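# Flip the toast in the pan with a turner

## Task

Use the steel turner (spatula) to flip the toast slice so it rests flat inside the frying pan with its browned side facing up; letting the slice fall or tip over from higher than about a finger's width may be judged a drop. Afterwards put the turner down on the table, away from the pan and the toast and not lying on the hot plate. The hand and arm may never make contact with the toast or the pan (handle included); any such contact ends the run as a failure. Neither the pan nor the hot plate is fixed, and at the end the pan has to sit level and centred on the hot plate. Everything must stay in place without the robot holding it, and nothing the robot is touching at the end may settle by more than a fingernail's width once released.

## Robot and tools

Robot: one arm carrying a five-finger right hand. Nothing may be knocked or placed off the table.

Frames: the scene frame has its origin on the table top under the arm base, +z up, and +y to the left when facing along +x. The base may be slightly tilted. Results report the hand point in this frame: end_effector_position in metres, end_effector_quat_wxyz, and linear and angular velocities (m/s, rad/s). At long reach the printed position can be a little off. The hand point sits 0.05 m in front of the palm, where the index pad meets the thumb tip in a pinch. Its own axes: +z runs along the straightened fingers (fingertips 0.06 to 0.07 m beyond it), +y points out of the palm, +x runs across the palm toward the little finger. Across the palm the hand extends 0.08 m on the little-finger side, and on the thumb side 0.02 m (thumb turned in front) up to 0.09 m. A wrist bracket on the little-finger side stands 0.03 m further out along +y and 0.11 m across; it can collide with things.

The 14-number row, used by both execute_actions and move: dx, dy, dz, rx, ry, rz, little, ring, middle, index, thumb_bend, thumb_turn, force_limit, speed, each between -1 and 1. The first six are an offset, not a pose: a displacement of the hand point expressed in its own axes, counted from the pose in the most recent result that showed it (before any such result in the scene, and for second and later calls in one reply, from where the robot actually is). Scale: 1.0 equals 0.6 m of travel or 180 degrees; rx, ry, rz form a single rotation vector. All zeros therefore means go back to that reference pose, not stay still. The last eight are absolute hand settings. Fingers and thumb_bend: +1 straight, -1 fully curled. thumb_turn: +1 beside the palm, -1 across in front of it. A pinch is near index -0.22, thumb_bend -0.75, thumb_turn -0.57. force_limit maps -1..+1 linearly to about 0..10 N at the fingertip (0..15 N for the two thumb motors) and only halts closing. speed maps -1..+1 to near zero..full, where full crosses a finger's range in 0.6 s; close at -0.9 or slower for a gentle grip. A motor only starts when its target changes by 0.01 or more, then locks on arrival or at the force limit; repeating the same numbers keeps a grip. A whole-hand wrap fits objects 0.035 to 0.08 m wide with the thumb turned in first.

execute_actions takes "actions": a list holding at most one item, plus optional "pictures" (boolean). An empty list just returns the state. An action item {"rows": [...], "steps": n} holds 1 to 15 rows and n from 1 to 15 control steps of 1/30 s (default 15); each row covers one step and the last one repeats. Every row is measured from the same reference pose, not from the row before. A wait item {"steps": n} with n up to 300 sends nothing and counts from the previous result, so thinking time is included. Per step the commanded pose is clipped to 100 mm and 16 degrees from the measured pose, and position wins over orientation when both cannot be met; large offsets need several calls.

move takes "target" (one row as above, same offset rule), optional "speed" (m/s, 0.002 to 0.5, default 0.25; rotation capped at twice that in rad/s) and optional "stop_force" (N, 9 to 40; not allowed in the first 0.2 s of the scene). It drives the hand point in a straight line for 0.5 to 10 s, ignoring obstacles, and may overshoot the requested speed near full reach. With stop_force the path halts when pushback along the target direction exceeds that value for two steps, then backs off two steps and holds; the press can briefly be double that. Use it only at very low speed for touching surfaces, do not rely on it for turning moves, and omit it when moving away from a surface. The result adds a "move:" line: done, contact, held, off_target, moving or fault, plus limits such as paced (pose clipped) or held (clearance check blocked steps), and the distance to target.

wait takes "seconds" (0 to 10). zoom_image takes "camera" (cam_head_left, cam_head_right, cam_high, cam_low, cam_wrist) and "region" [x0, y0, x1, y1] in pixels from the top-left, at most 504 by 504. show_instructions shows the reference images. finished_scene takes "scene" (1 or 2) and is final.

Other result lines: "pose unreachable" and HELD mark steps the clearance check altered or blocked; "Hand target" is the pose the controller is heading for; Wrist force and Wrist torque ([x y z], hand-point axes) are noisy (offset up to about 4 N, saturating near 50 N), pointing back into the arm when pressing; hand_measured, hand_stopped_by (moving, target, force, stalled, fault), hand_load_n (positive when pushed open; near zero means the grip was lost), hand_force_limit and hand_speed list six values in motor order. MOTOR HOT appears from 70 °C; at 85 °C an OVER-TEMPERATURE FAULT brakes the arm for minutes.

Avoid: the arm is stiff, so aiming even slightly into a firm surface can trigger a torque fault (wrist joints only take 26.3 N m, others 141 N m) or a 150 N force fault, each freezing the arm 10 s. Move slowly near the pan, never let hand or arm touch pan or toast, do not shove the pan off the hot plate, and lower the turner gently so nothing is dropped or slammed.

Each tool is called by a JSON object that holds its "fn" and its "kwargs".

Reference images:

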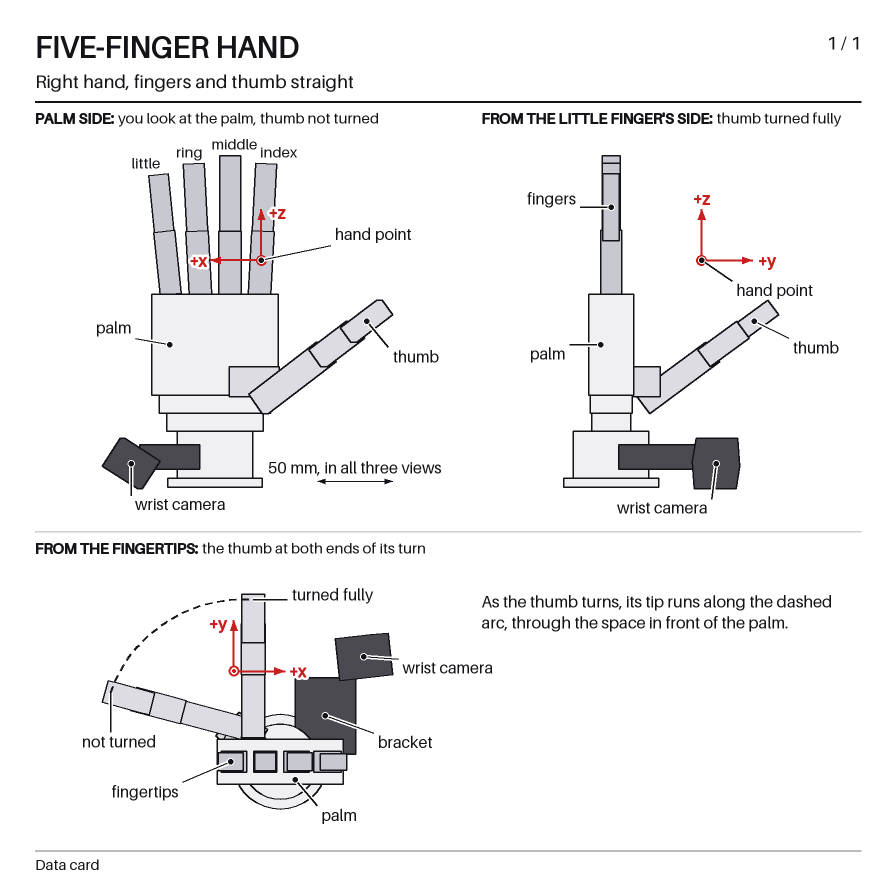

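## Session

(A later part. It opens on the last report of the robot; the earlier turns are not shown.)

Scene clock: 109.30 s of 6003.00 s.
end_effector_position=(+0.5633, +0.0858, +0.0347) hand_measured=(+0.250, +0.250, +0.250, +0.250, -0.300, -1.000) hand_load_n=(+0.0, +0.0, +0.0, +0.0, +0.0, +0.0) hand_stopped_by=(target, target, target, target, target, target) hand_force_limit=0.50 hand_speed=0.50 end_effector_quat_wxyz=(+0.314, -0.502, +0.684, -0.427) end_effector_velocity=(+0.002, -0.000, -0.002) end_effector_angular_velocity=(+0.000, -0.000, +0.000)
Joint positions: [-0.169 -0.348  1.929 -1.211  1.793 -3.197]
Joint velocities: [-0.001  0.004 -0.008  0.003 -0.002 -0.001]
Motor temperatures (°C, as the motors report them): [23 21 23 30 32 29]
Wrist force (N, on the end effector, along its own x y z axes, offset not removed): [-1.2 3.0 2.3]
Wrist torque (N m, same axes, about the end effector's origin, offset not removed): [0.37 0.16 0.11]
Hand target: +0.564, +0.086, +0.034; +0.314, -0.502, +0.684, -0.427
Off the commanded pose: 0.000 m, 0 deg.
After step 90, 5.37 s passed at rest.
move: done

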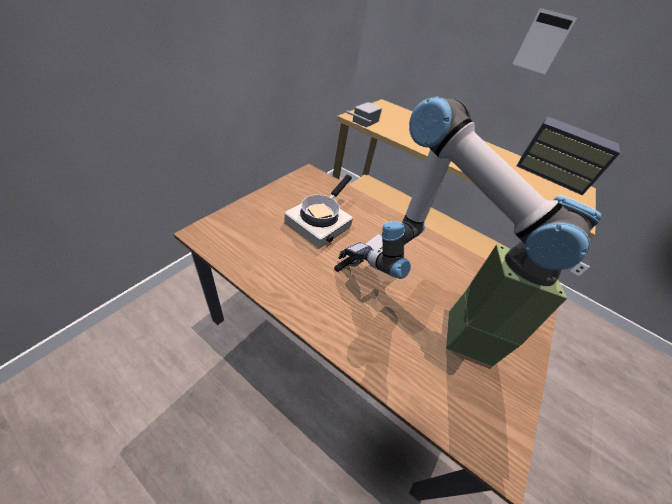

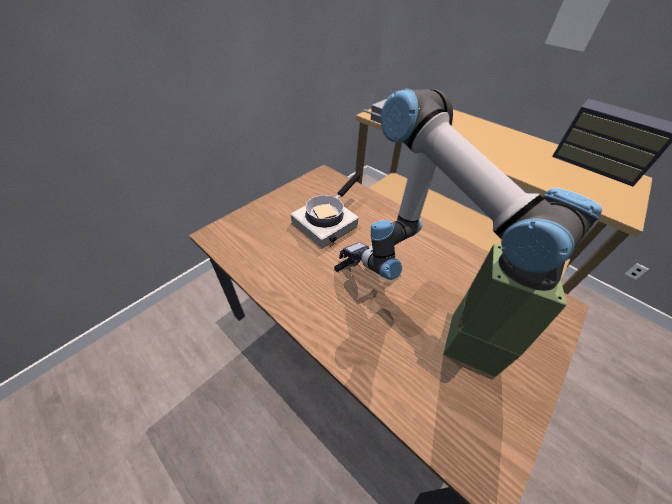

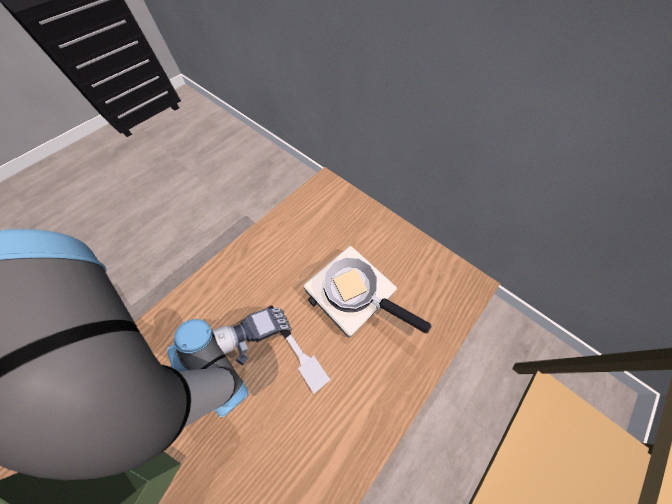

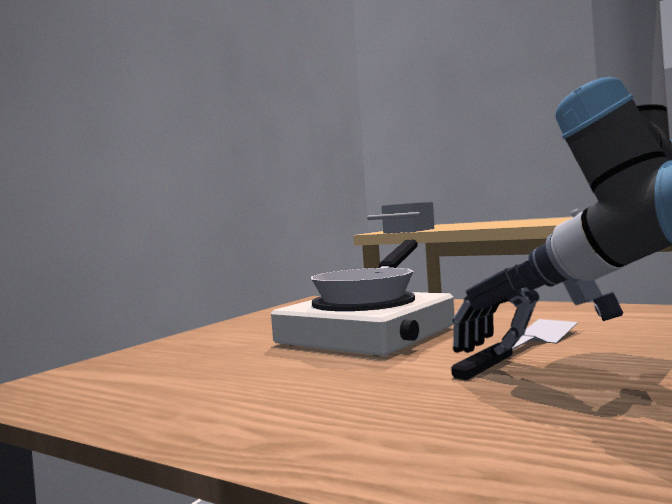

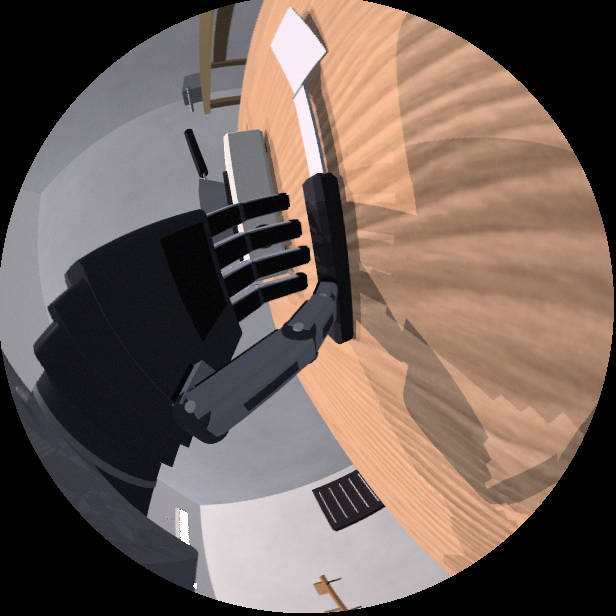

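{"fn": "move", "kwargs": {"target": [0.0,0.023,0.006,0,0,0,0.25,0.25,0.25,0.25,-0.3,-1,0.5,0.5], "speed": 0.02, "stop_force": 10}}

{"fn": "zoom_image", "kwargs": {"camera": "cam_low", "region": [420, 250, 580, 390]}}

{"fn": "zoom_image", "kwargs": {"camera": "cam_head_left", "region": [320, 225, 390, 285]}}

Scene clock: 114.90 s of 6003.00 s.
end_effector_position=(+0.5608, +0.0866, +0.0210) hand_measured=(+0.250, +0.250, +0.250, +0.250, -0.300, -1.000) hand_load_n=(+2.5, +0.5, +0.0, +0.0, +0.0, +0.0) hand_stopped_by=(target, target, target, target, target, target) hand_force_limit=0.50 hand_speed=0.50 end_effector_quat_wxyz=(+0.314, -0.502, +0.684, -0.427) end_effector_velocity=(-0.000, +0.000, -0.002) end_effector_angular_velocity=(+0.001, -0.001, -0.000)
Joint positions: [-0.173 -0.314  1.913 -1.23   1.789 -3.198]
Joint velocities: [-0.001  0.006 -0.004 -0.003 -0.001  0.001]
Motor temperatures (°C, as the motors report them): [23 21 23 30 32 29]
Wrist force (N, on the end effector, along its own x y z axes, offset not removed): [0.2 -5.7 2.6]
Wrist torque (N m, same axes, about the end effector's origin, offset not removed): [0.10 -0.03 -0.41]
Hand target: +0.561, +0.087, +0.021; +0.314, -0.502, +0.684, -0.427
Off the commanded pose: 0.000 m, 0 deg.
After step 90, 1.60 s passed at rest.
move: done

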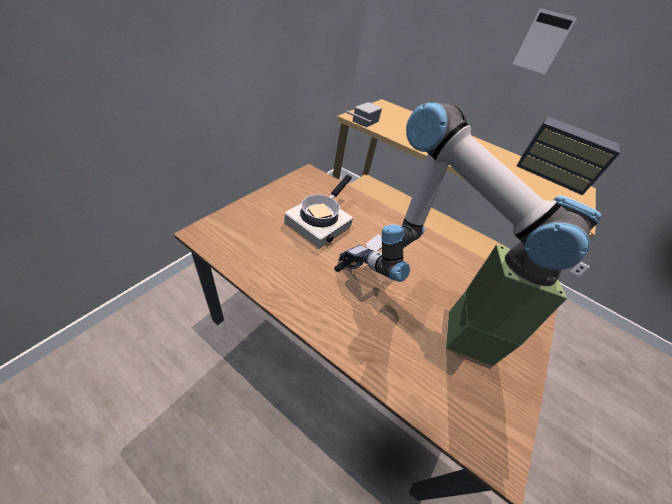

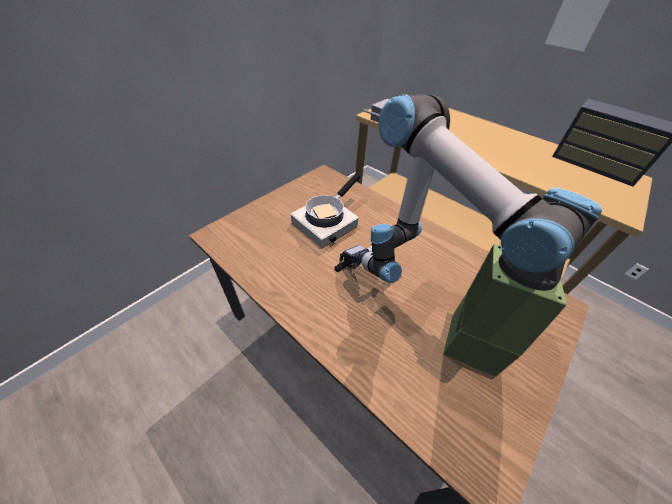

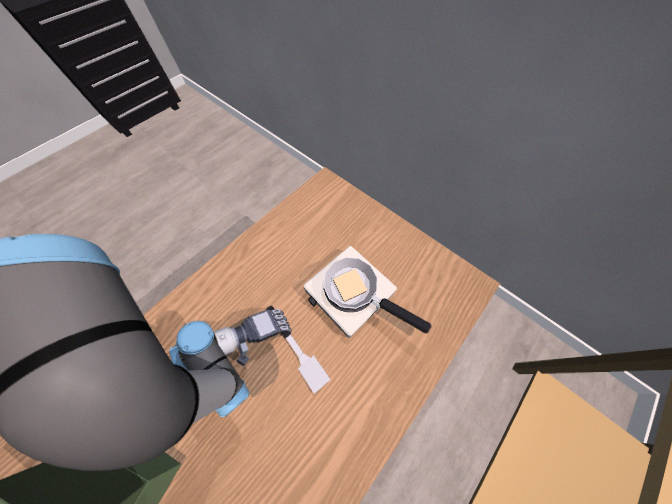

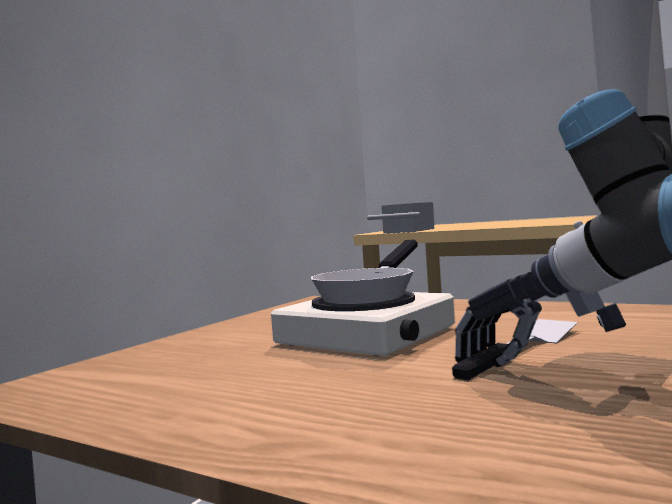

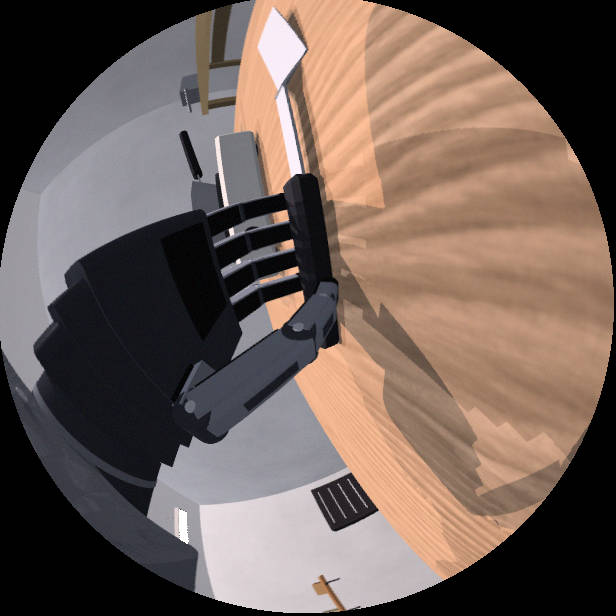

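Region (420, 250, 580, 390) of cam_low's 672x504 image, scaled by 3.150, with more detail than that image has; it fills the top 441 rows of this view, and the rest is white.

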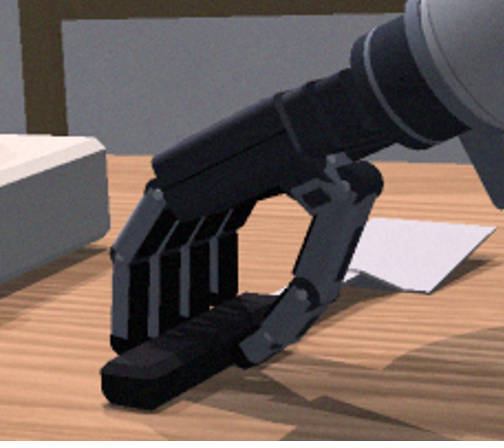

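Region (320, 225, 390, 285) of cam_head_left's 672x504 image, scaled by 7.200, with more detail than that image has; it fills the top 432 rows of this view, and the rest is white.

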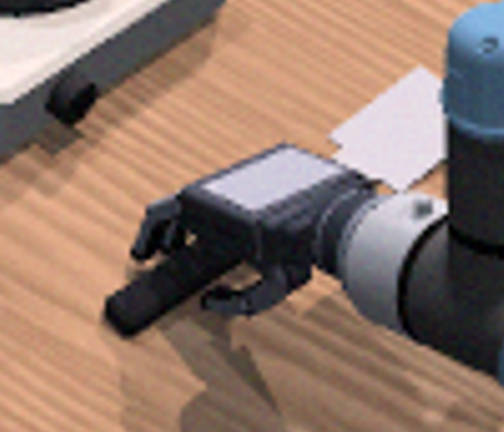

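{"fn": "move", "kwargs": {"target": [0.0,-0.007,0.013,0,0,0,0.25,0.25,0.25,0.25,-0.3,-1,0.5,0.5], "speed": 0.02}}

{"fn": "move", "kwargs": {"target": [0.0,0.009,0.0045,0,0,0,0.25,0.25,0.25,0.25,-0.3,-1,0.5,0.5], "speed": 0.01, "stop_force": 10}}

{"fn": "zoom_image", "kwargs": {"camera": "cam_low", "region": [420, 250, 580, 390]}}

Scene clock: 120.80 s of 6003.00 s.
end_effector_position=(+0.5689, +0.0840, +0.0214) hand_measured=(+0.250, +0.250, +0.250, +0.250, -0.300, -1.000) hand_load_n=(+0.0, +0.0, +0.0, +0.0, +0.5, +0.0) hand_stopped_by=(target, target, target, target, target, target) hand_force_limit=0.50 hand_speed=0.50 end_effector_quat_wxyz=(+0.314, -0.502, +0.684, -0.427) end_effector_velocity=(+0.002, -0.001, -0.000) end_effector_angular_velocity=(+0.000, +0.001, +0.000)
Joint positions: [-0.177 -0.317  1.895 -1.209  1.785 -3.2  ]
Joint velocities: [-0.001 -0.001 -0.004  0.006 -0.002 -0.   ]
Motor temperatures (°C, as the motors report them): [23 22 23 30 32 29]
Wrist force (N, on the end effector, along its own x y z axes, offset not removed): [0.5 -0.7 1.4]
Wrist torque (N m, same axes, about the end effector's origin, offset not removed): [-0.11 0.12 0.12]
Hand target: +0.569, +0.084, +0.021; +0.314, -0.502, +0.684, -0.427
Off the commanded pose: 0.000 m, 0 deg.
After step 90, 2.13 s passed at rest.
move: done

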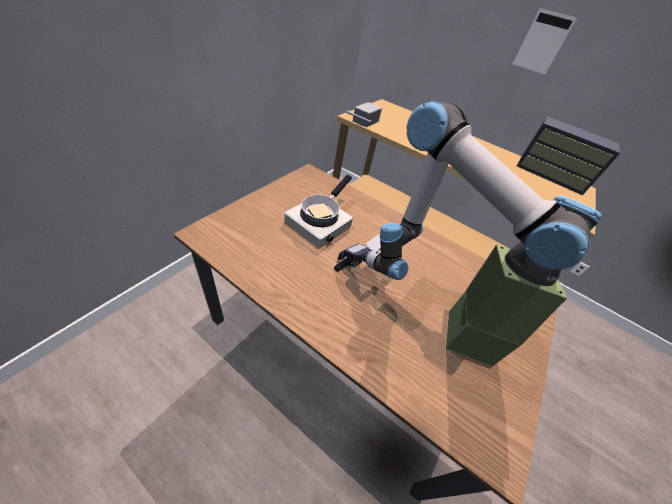

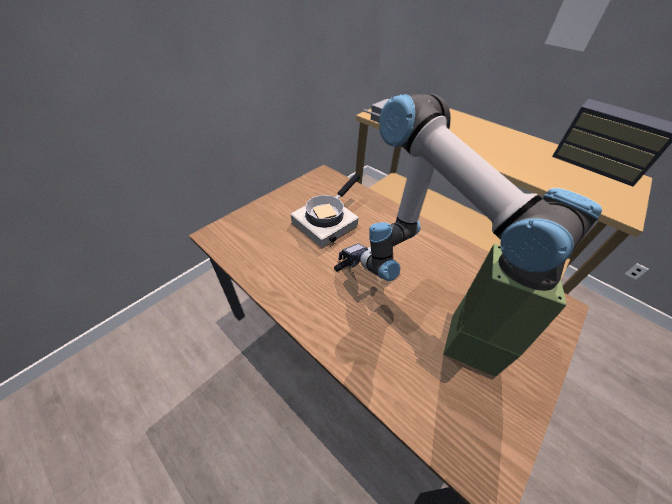

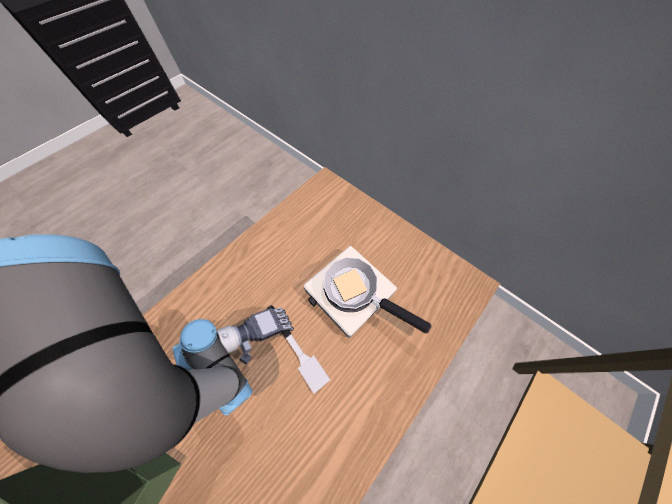

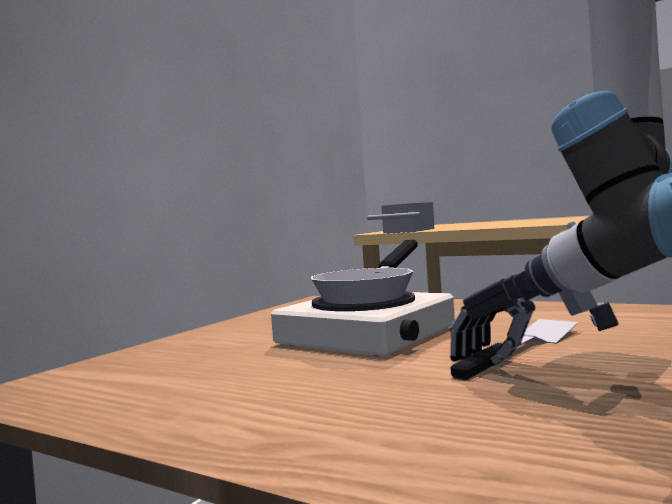

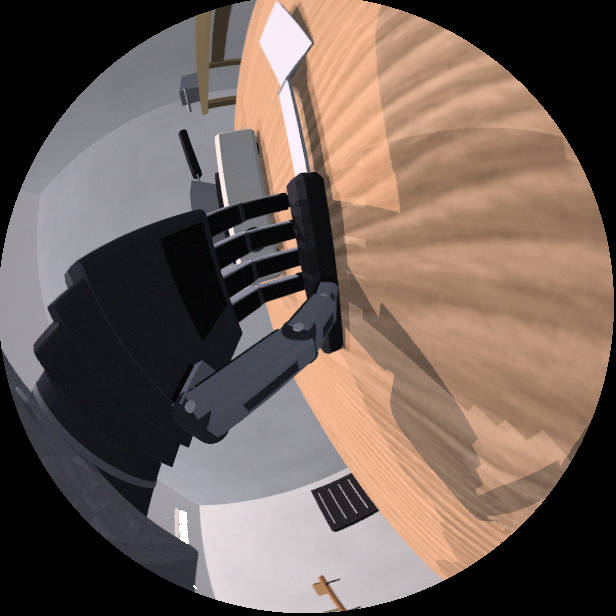

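Scene clock: 121.57 s of 6003.00 s.
end_effector_position=(+0.5691, +0.0839, +0.0177) hand_measured=(+0.250, +0.250, +0.250, +0.250, -0.300, -1.000) hand_load_n=(+0.0, +0.0, -2.5, +0.0, +0.0, +0.0) hand_stopped_by=(target, target, target, target, target, target) hand_force_limit=0.50 hand_speed=0.50 end_effector_quat_wxyz=(+0.314, -0.502, +0.684, -0.427) end_effector_velocity=(-0.002, -0.000, +0.001) end_effector_angular_velocity=(-0.000, +0.007, +0.001)
Joint positions: [-0.179 -0.308  1.889 -1.212  1.784 -3.201]
Joint velocities: [ 0.    -0.006  0.006  0.006  0.001 -0.001]
Motor temperatures (°C, as the motors report them): [23 22 23 30 32 29]
Wrist force (N, on the end effector, along its own x y z axes, offset not removed): [0.4 -20.2 -17.1]
Wrist torque (N m, same axes, about the end effector's origin, offset not removed): [1.00 0.54 -0.50]
Hand target: +0.569, +0.084, +0.018; +0.314, -0.502, +0.684, -0.427
Off the commanded pose: 0.002 m, 0 deg.
move: contact

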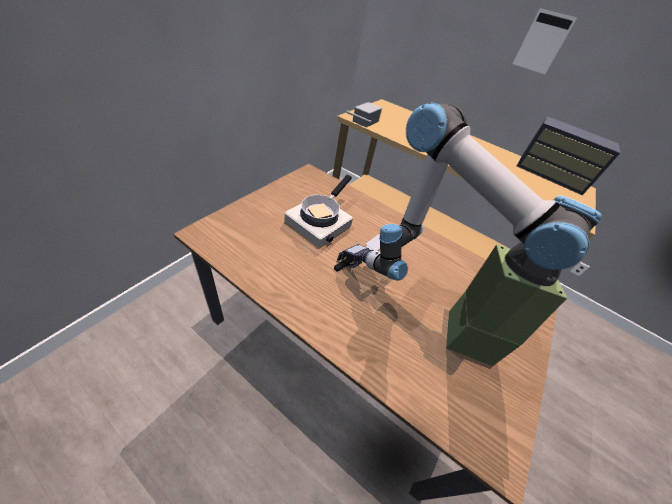

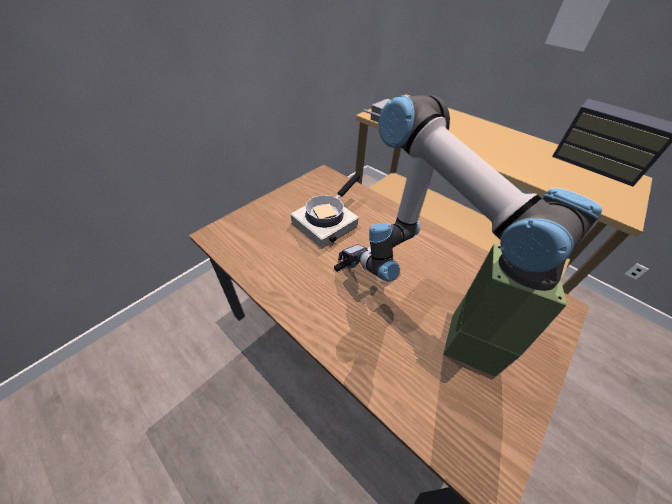

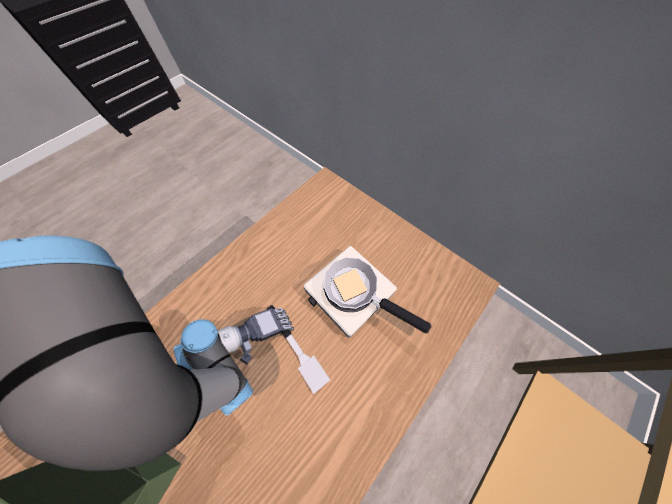

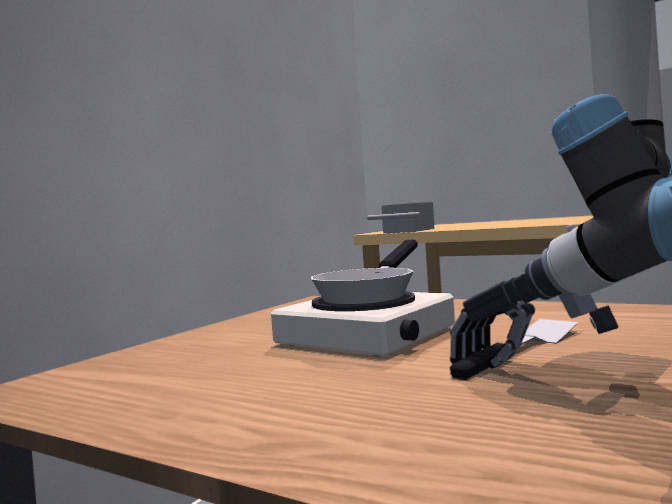

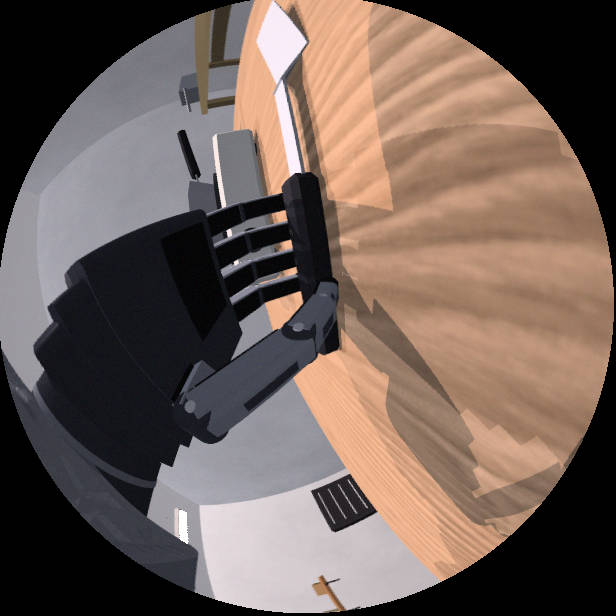

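Region (420, 250, 580, 390) of cam_low's 672x504 image, scaled by 3.150, with more detail than that image has; it fills the top 441 rows of this view, and the rest is white.

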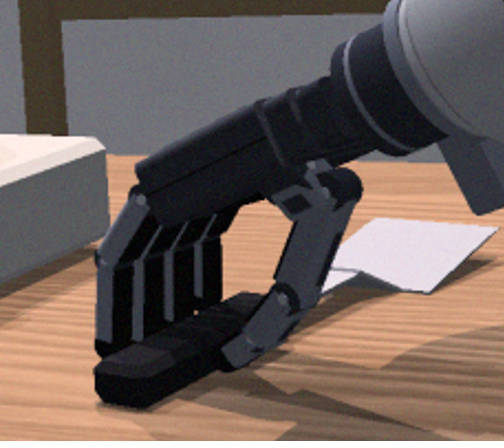

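{"fn": "move", "kwargs": {"target": [0.0,-0.002,-0.001,0,0,0,0.25,0.25,-0.1,-0.1,-0.3,-1,0.0,-0.9], "speed": 0.01}}

{"fn": "move", "kwargs": {"target": [0.0,0,0,0,0,0,-0.1,-0.1,-0.1,-0.1,-0.3,-1,-0.3,-0.9]}}

{"fn": "zoom_image", "kwargs": {"camera": "cam_low", "region": [420, 250, 580, 390]}}

Scene clock: 130.60 s of 6003.00 s.
end_effector_position=(+0.5691, +0.0839, +0.0191) hand_measured=(+0.250, +0.250, +0.236, +0.042, -0.298, -1.000) hand_load_n=(+0.0, +0.0, +0.0, +5.5, +2.5, -0.5) hand_stopped_by=(target, target, force, force, target, target) hand_force_limit=0.00 hand_speed=-0.90 end_effector_quat_wxyz=(+0.314, -0.502, +0.684, -0.427) end_effector_velocity=(-0.000, +0.000, -0.000) end_effector_angular_velocity=(-0.001, +0.000, +0.000)
Joint positions: [-0.179 -0.311  1.891 -1.211  1.784 -3.2  ]
Joint velocities: [ 0.     0.    -0.     0.     0.    -0.001]
Motor temperatures (°C, as the motors report them): [23 22 23 30 32 29]
Wrist force (N, on the end effector, along its own x y z axes, offset not removed): [-0.4 -0.4 1.2]
Wrist torque (N m, same axes, about the end effector's origin, offset not removed): [-0.03 0.05 0.02]
Hand target: +0.569, +0.084, +0.019; +0.314, -0.502, +0.684, -0.427
Off the commanded pose: 0.000 m, 0 deg.
After step 90, 4.53 s passed at rest.
move: done

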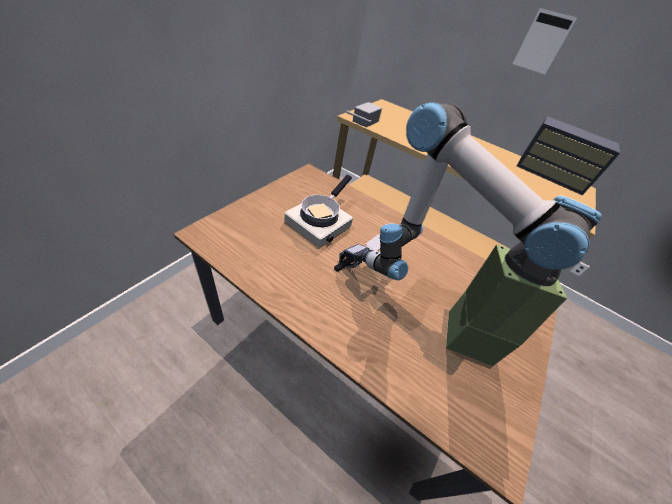

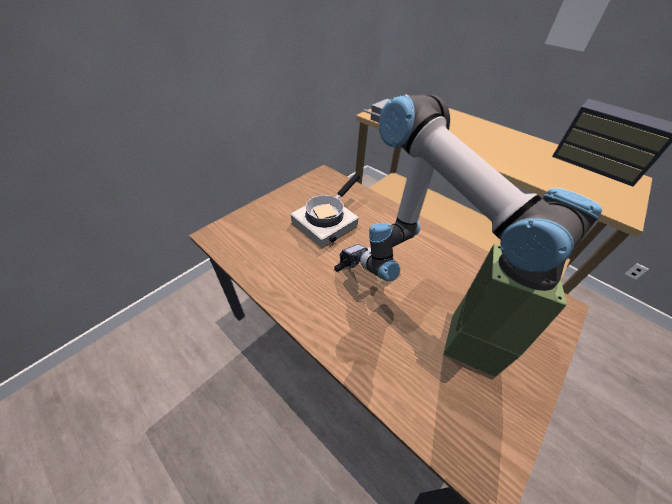

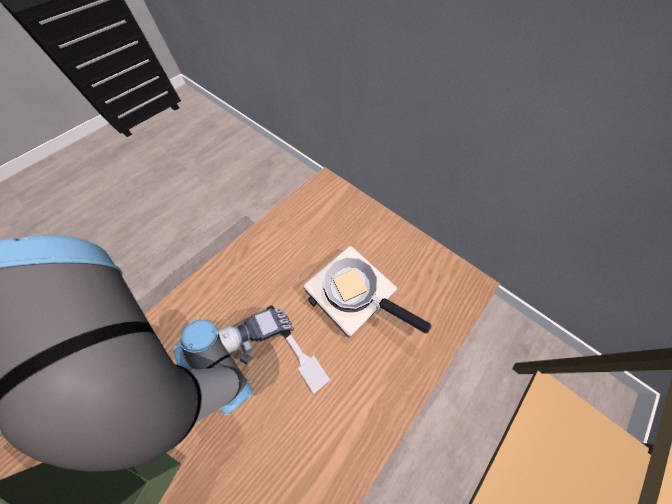

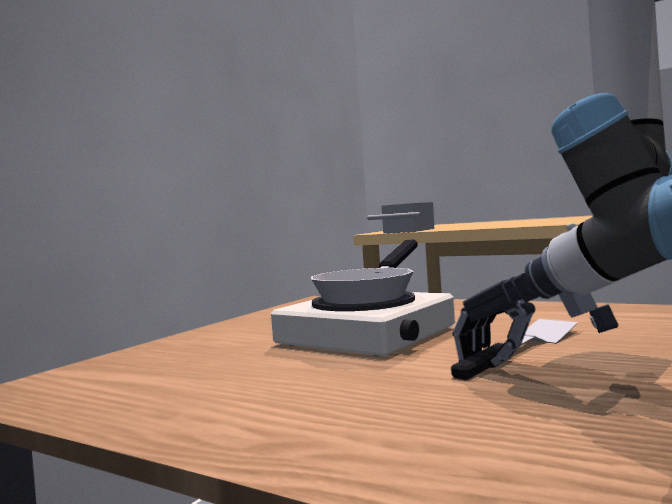

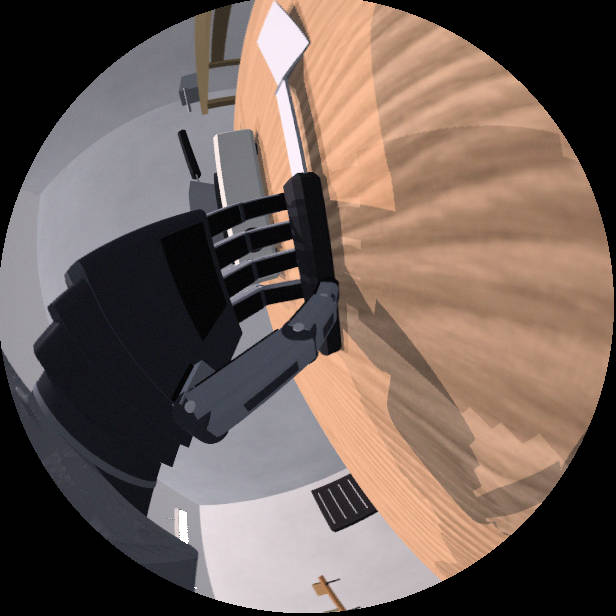

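Scene clock: 131.63 s of 6003.00 s.
end_effector_position=(+0.5691, +0.0839, +0.0191) hand_measured=(+0.146, +0.118, +0.236, +0.042, -0.298, -1.000) hand_load_n=(+1.0, +3.5, +0.0, +3.5, +3.5, +1.5) hand_stopped_by=(force, force, force, force, target, target) hand_force_limit=-0.30 hand_speed=-0.90 end_effector_quat_wxyz=(+0.314, -0.502, +0.684, -0.427) end_effector_velocity=(+0.000, +0.000, -0.000) end_effector_angular_velocity=(+0.000, -0.000, +0.000)
Joint positions: [-0.179 -0.311  1.891 -1.211  1.784 -3.2  ]
Joint velocities: [ 0.  0. -0. -0. -0.  0.]
Motor temperatures (°C, as the motors report them): [23 22 23 30 32 29]
Wrist force (N, on the end effector, along its own x y z axes, offset not removed): [-2.0 1.0 0.0]
Wrist torque (N m, same axes, about the end effector's origin, offset not removed): [0.40 0.22 -0.37]
Hand target: +0.569, +0.084, +0.019; +0.314, -0.502, +0.684, -0.427
Off the commanded pose: 0.000 m, 0 deg.
move: done

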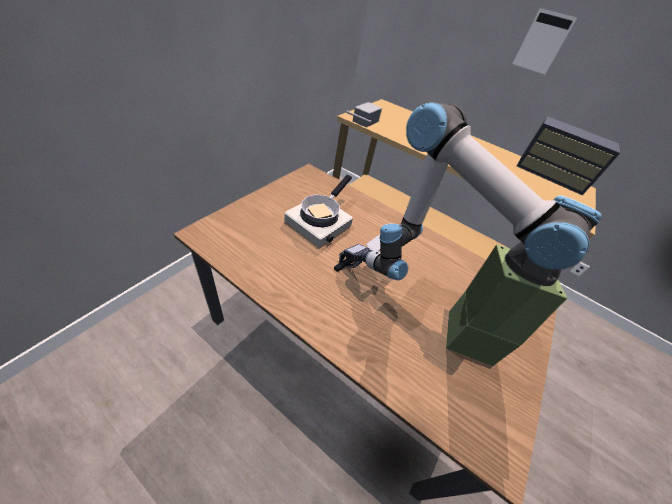

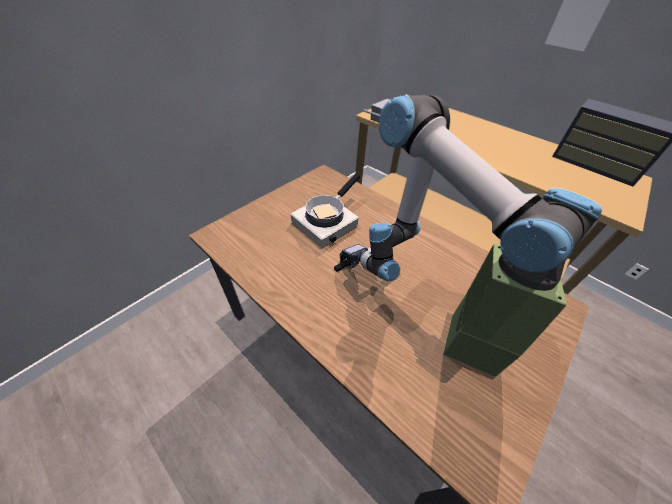

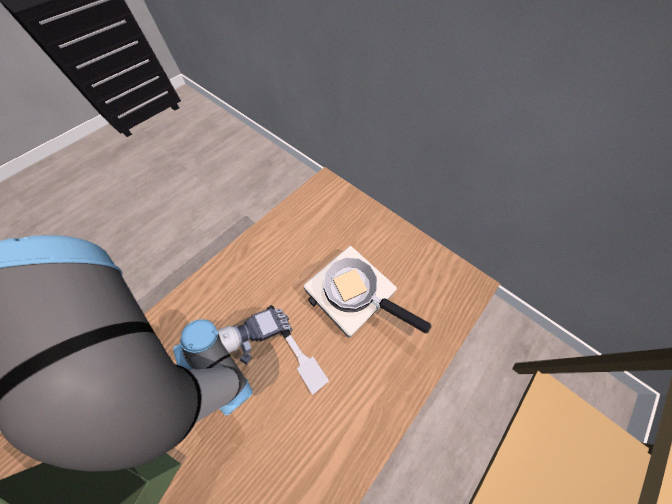

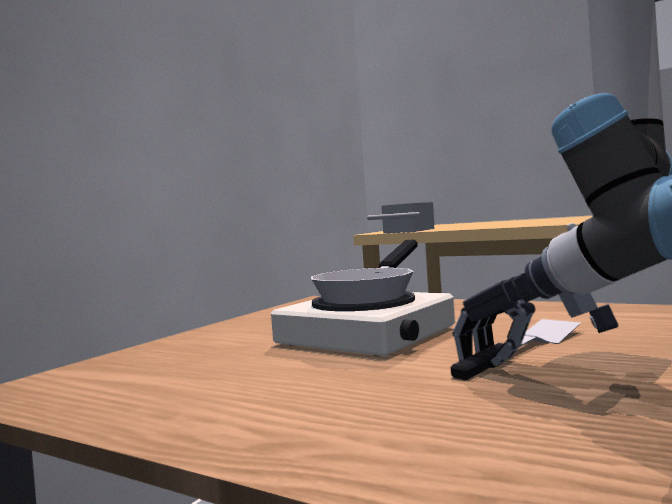

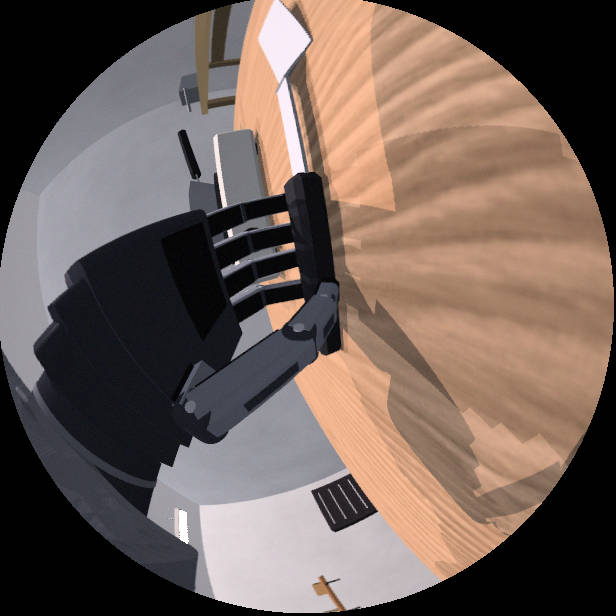

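Region (420, 250, 580, 390) of cam_low's 672x504 image, scaled by 3.150, with more detail than that image has; it fills the top 441 rows of this view, and the rest is white.

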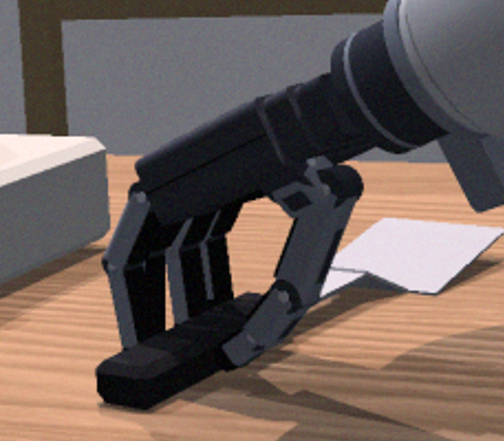

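Tighten index and middle, then the others.

{"fn": "execute_actions", "kwargs": {"actions": [{"rows":[[0,0,0,0,0,0,-0.1,-0.1,-0.2,-0.2,-0.3,-1,1,-0.85]]}], "pictures": false}}

{"fn": "execute_actions", "kwargs": {"actions": [{"steps":25}], "pictures": false}}

{"fn": "execute_actions", "kwargs": {"actions": [{"rows":[[0,0,0,0,0,0,-0.2,-0.2,-0.2,-0.2,-0.3,-1,0,-0.9]]}], "pictures": false}}

Scene clock: 136.83 s of 6003.00 s.
end_effector_position=(+0.5692, +0.0839, +0.0191) hand_measured=(+0.146, +0.118, +0.138, +0.024, -0.296, -1.000) hand_load_n=(+0.0, +1.0, +10.0, +10.0, +6.0, +1.0) hand_stopped_by=(force, force, force, force, target, target) hand_force_limit=1.00 hand_speed=-0.85 end_effector_quat_wxyz=(+0.314, -0.502, +0.684, -0.427) end_effector_velocity=(-0.000, -0.000, -0.000) end_effector_angular_velocity=(-0.001, +0.001, -0.000)
Joint positions: [-0.179 -0.311  1.891 -1.211  1.784 -3.2  ]
Joint velocities: [-0.    -0.     0.     0.     0.    -0.001]
Motor temperatures (°C, as the motors report them): [23 22 23 30 32 29]
Wrist force (N, on the end effector, along its own x y z axes, offset not removed): [-1.2 -18.1 1.9]
Wrist torque (N m, same axes, about the end effector's origin, offset not removed): [0.40 0.38 -0.67]
Hand target: +0.569, +0.084, +0.019; +0.314, -0.502, +0.684, -0.427
Off the commanded pose: 0.000 m, 0 deg.
Steps of this call (steps 1 to 90: nothing new was sent; then 1.70 s passed at rest; steps 91 to 105: all 15 steps of this action). Readings (end_effector_position | what the end effector reports):
91: (+0.5691, +0.0839, +0.0191) | hand_measured=(+0.146, +0.118, +0.236, +0.042, -0.298, -1.000) hand_load_n=(+1.0, +3.5, +0.0, +3.5, +3.5, +1.5) hand_stopped_by=(force, force, moving, moving, target, target) hand_force_limit=1.00 hand_speed=-0.85
92: (+0.5691, +0.0839, +0.0191) | hand_measured=(+0.146, +0.118, +0.236, +0.042, -0.298, -1.000) hand_load_n=(+1.0, +3.5, +0.0, +3.5, +3.5, +1.5) hand_stopped_by=(force, force, moving, moving, target, target) hand_force_limit=1.00 hand_speed=-0.85
94: (+0.5691, +0.0839, +0.0191) | hand_measured=(+0.146, +0.118, +0.228, +0.034, -0.298, -1.000) hand_load_n=(+1.0, +3.0, +0.0, +6.5, +4.0, +1.5) hand_stopped_by=(force, force, moving, moving, target, target) hand_force_limit=1.00 hand_speed=-0.85
98: (+0.5691, +0.0839, +0.0191) | hand_measured=(+0.146, +0.118, +0.196, +0.024, -0.298, -1.000) hand_load_n=(+0.5, +2.0, +3.0, +10.0, +5.0, +1.0) hand_stopped_by=(force, force, moving, force, target, target) hand_force_limit=1.00 hand_speed=-0.85
105: the state above

Scene clock: 137.67 s of 6003.00 s.
end_effector_position=(+0.5692, +0.0839, +0.0191) hand_measured=(+0.146, +0.118, +0.140, +0.024, -0.296, -1.000) hand_load_n=(+0.0, +1.0, +9.5, +10.0, +6.0, +1.0) hand_stopped_by=(force, force, force, force, target, target) hand_force_limit=1.00 hand_speed=-0.85 end_effector_quat_wxyz=(+0.314, -0.502, +0.684, -0.427) end_effector_velocity=(-0.000, +0.000, -0.000) end_effector_angular_velocity=(+0.000, +0.000, +0.001)
Joint positions: [-0.179 -0.311  1.891 -1.211  1.784 -3.2  ]
Joint velocities: [-0.     0.001  0.     0.    -0.001  0.   ]
Motor temperatures (°C, as the motors report them): [23 22 23 30 32 29]
Wrist force (N, on the end effector, along its own x y z axes, offset not removed): [0.3 -20.1 -1.6]
Wrist torque (N m, same axes, about the end effector's origin, offset not removed): [0.39 0.13 -0.53]
Hand target: +0.569, +0.084, +0.019; +0.314, -0.502, +0.684, -0.427
Off the commanded pose: 0.000 m, 0 deg.
Steps of this call (steps 1 to 25: nothing new was sent). Readings (end_effector_position | what the end effector reports):
1: (+0.5692, +0.0839, +0.0191) | hand_measured=(+0.146, +0.118, +0.140, +0.024, -0.296, -1.000) hand_load_n=(+0.0, +1.0, +9.5, +10.0, +6.0, +1.0) hand_stopped_by=(force, force, force, force, target, target) hand_force_limit=1.00 hand_speed=-0.85
2: (+0.5692, +0.0839, +0.0191) | hand_measured=(+0.146, +0.118, +0.140, +0.024, -0.296, -1.000) hand_load_n=(+0.0, +1.0, +9.0, +10.0, +6.0, +1.0) hand_stopped_by=(force, force, force, force, target, target) hand_force_limit=1.00 hand_speed=-0.85
4: (+0.5692, +0.0839, +0.0191) | hand_measured=(+0.146, +0.118, +0.140, +0.024, -0.296, -1.000) hand_load_n=(+0.0, +1.0, +9.0, +10.0, +6.0, +1.0) hand_stopped_by=(force, force, force, force, target, target) hand_force_limit=1.00 hand_speed=-0.85
8: (+0.5692, +0.0839, +0.0191) | hand_measured=(+0.146, +0.118, +0.140, +0.024, -0.296, -1.000) hand_load_n=(+0.0, +1.0, +9.0, +10.0, +6.0, +1.0) hand_stopped_by=(force, force, force, force, target, target) hand_force_limit=1.00 hand_speed=-0.85
25: the state above

Scene clock: 138.17 s of 6003.00 s.
end_effector_position=(+0.5692, +0.0839, +0.0191) hand_measured=(+0.104, +0.104, +0.140, +0.024, -0.296, -1.000) hand_load_n=(+5.0, +1.5, +9.0, +8.5, +7.0, +3.5) hand_stopped_by=(force, force, force, force, target, target) hand_force_limit=0.00 hand_speed=-0.90 end_effector_quat_wxyz=(+0.314, -0.502, +0.684, -0.427) end_effector_velocity=(+0.000, +0.000, +0.000) end_effector_angular_velocity=(+0.001, -0.000, +0.001)
Joint positions: [-0.179 -0.311  1.891 -1.211  1.784 -3.2  ]
Joint velocities: [-0.    -0.     0.    -0.    -0.002  0.   ]
Motor temperatures (°C, as the motors report them): [23 22 23 30 32 29]
Wrist force (N, on the end effector, along its own x y z axes, offset not removed): [0.0 -18.5 -0.3]
Wrist torque (N m, same axes, about the end effector's origin, offset not removed): [0.68 -0.05 -0.54]
Hand target: +0.569, +0.084, +0.019; +0.314, -0.502, +0.684, -0.427
Off the commanded pose: 0.000 m, 0 deg.
Steps of this call (steps 1 to 15: all 15 steps of this action). Readings (end_effector_position | what the end effector reports):
1: (+0.5692, +0.0839, +0.0191) | hand_measured=(+0.146, +0.118, +0.140, +0.024, -0.296, -1.000) hand_load_n=(+0.0, +1.0, +9.5, +10.0, +6.0, +1.0) hand_stopped_by=(moving, moving, force, force, target, target) hand_force_limit=0.00 hand_speed=-0.90
2: (+0.5692, +0.0839, +0.0191) | hand_measured=(+0.146, +0.118, +0.140, +0.024, -0.296, -1.000) hand_load_n=(+0.0, +1.0, +9.5, +10.0, +6.0, +1.0) hand_stopped_by=(moving, moving, force, force, target, target) hand_force_limit=0.00 hand_speed=-0.90
4: (+0.5692, +0.0839, +0.0191) | hand_measured=(+0.140, +0.114, +0.140, +0.024, -0.296, -1.000) hand_load_n=(+0.5, +2.5, +9.0, +9.5, +6.0, +1.0) hand_stopped_by=(moving, moving, force, force, target, target) hand_force_limit=0.00 hand_speed=-0.90
8: (+0.5692, +0.0839, +0.0191) | hand_measured=(+0.120, +0.104, +0.140, +0.024, -0.296, -1.000) hand_load_n=(+3.5, +4.0, +9.0, +8.0, +7.0, +2.0) hand_stopped_by=(moving, force, force, force, target, target) hand_force_limit=0.00 hand_speed=-0.90
15: the state above


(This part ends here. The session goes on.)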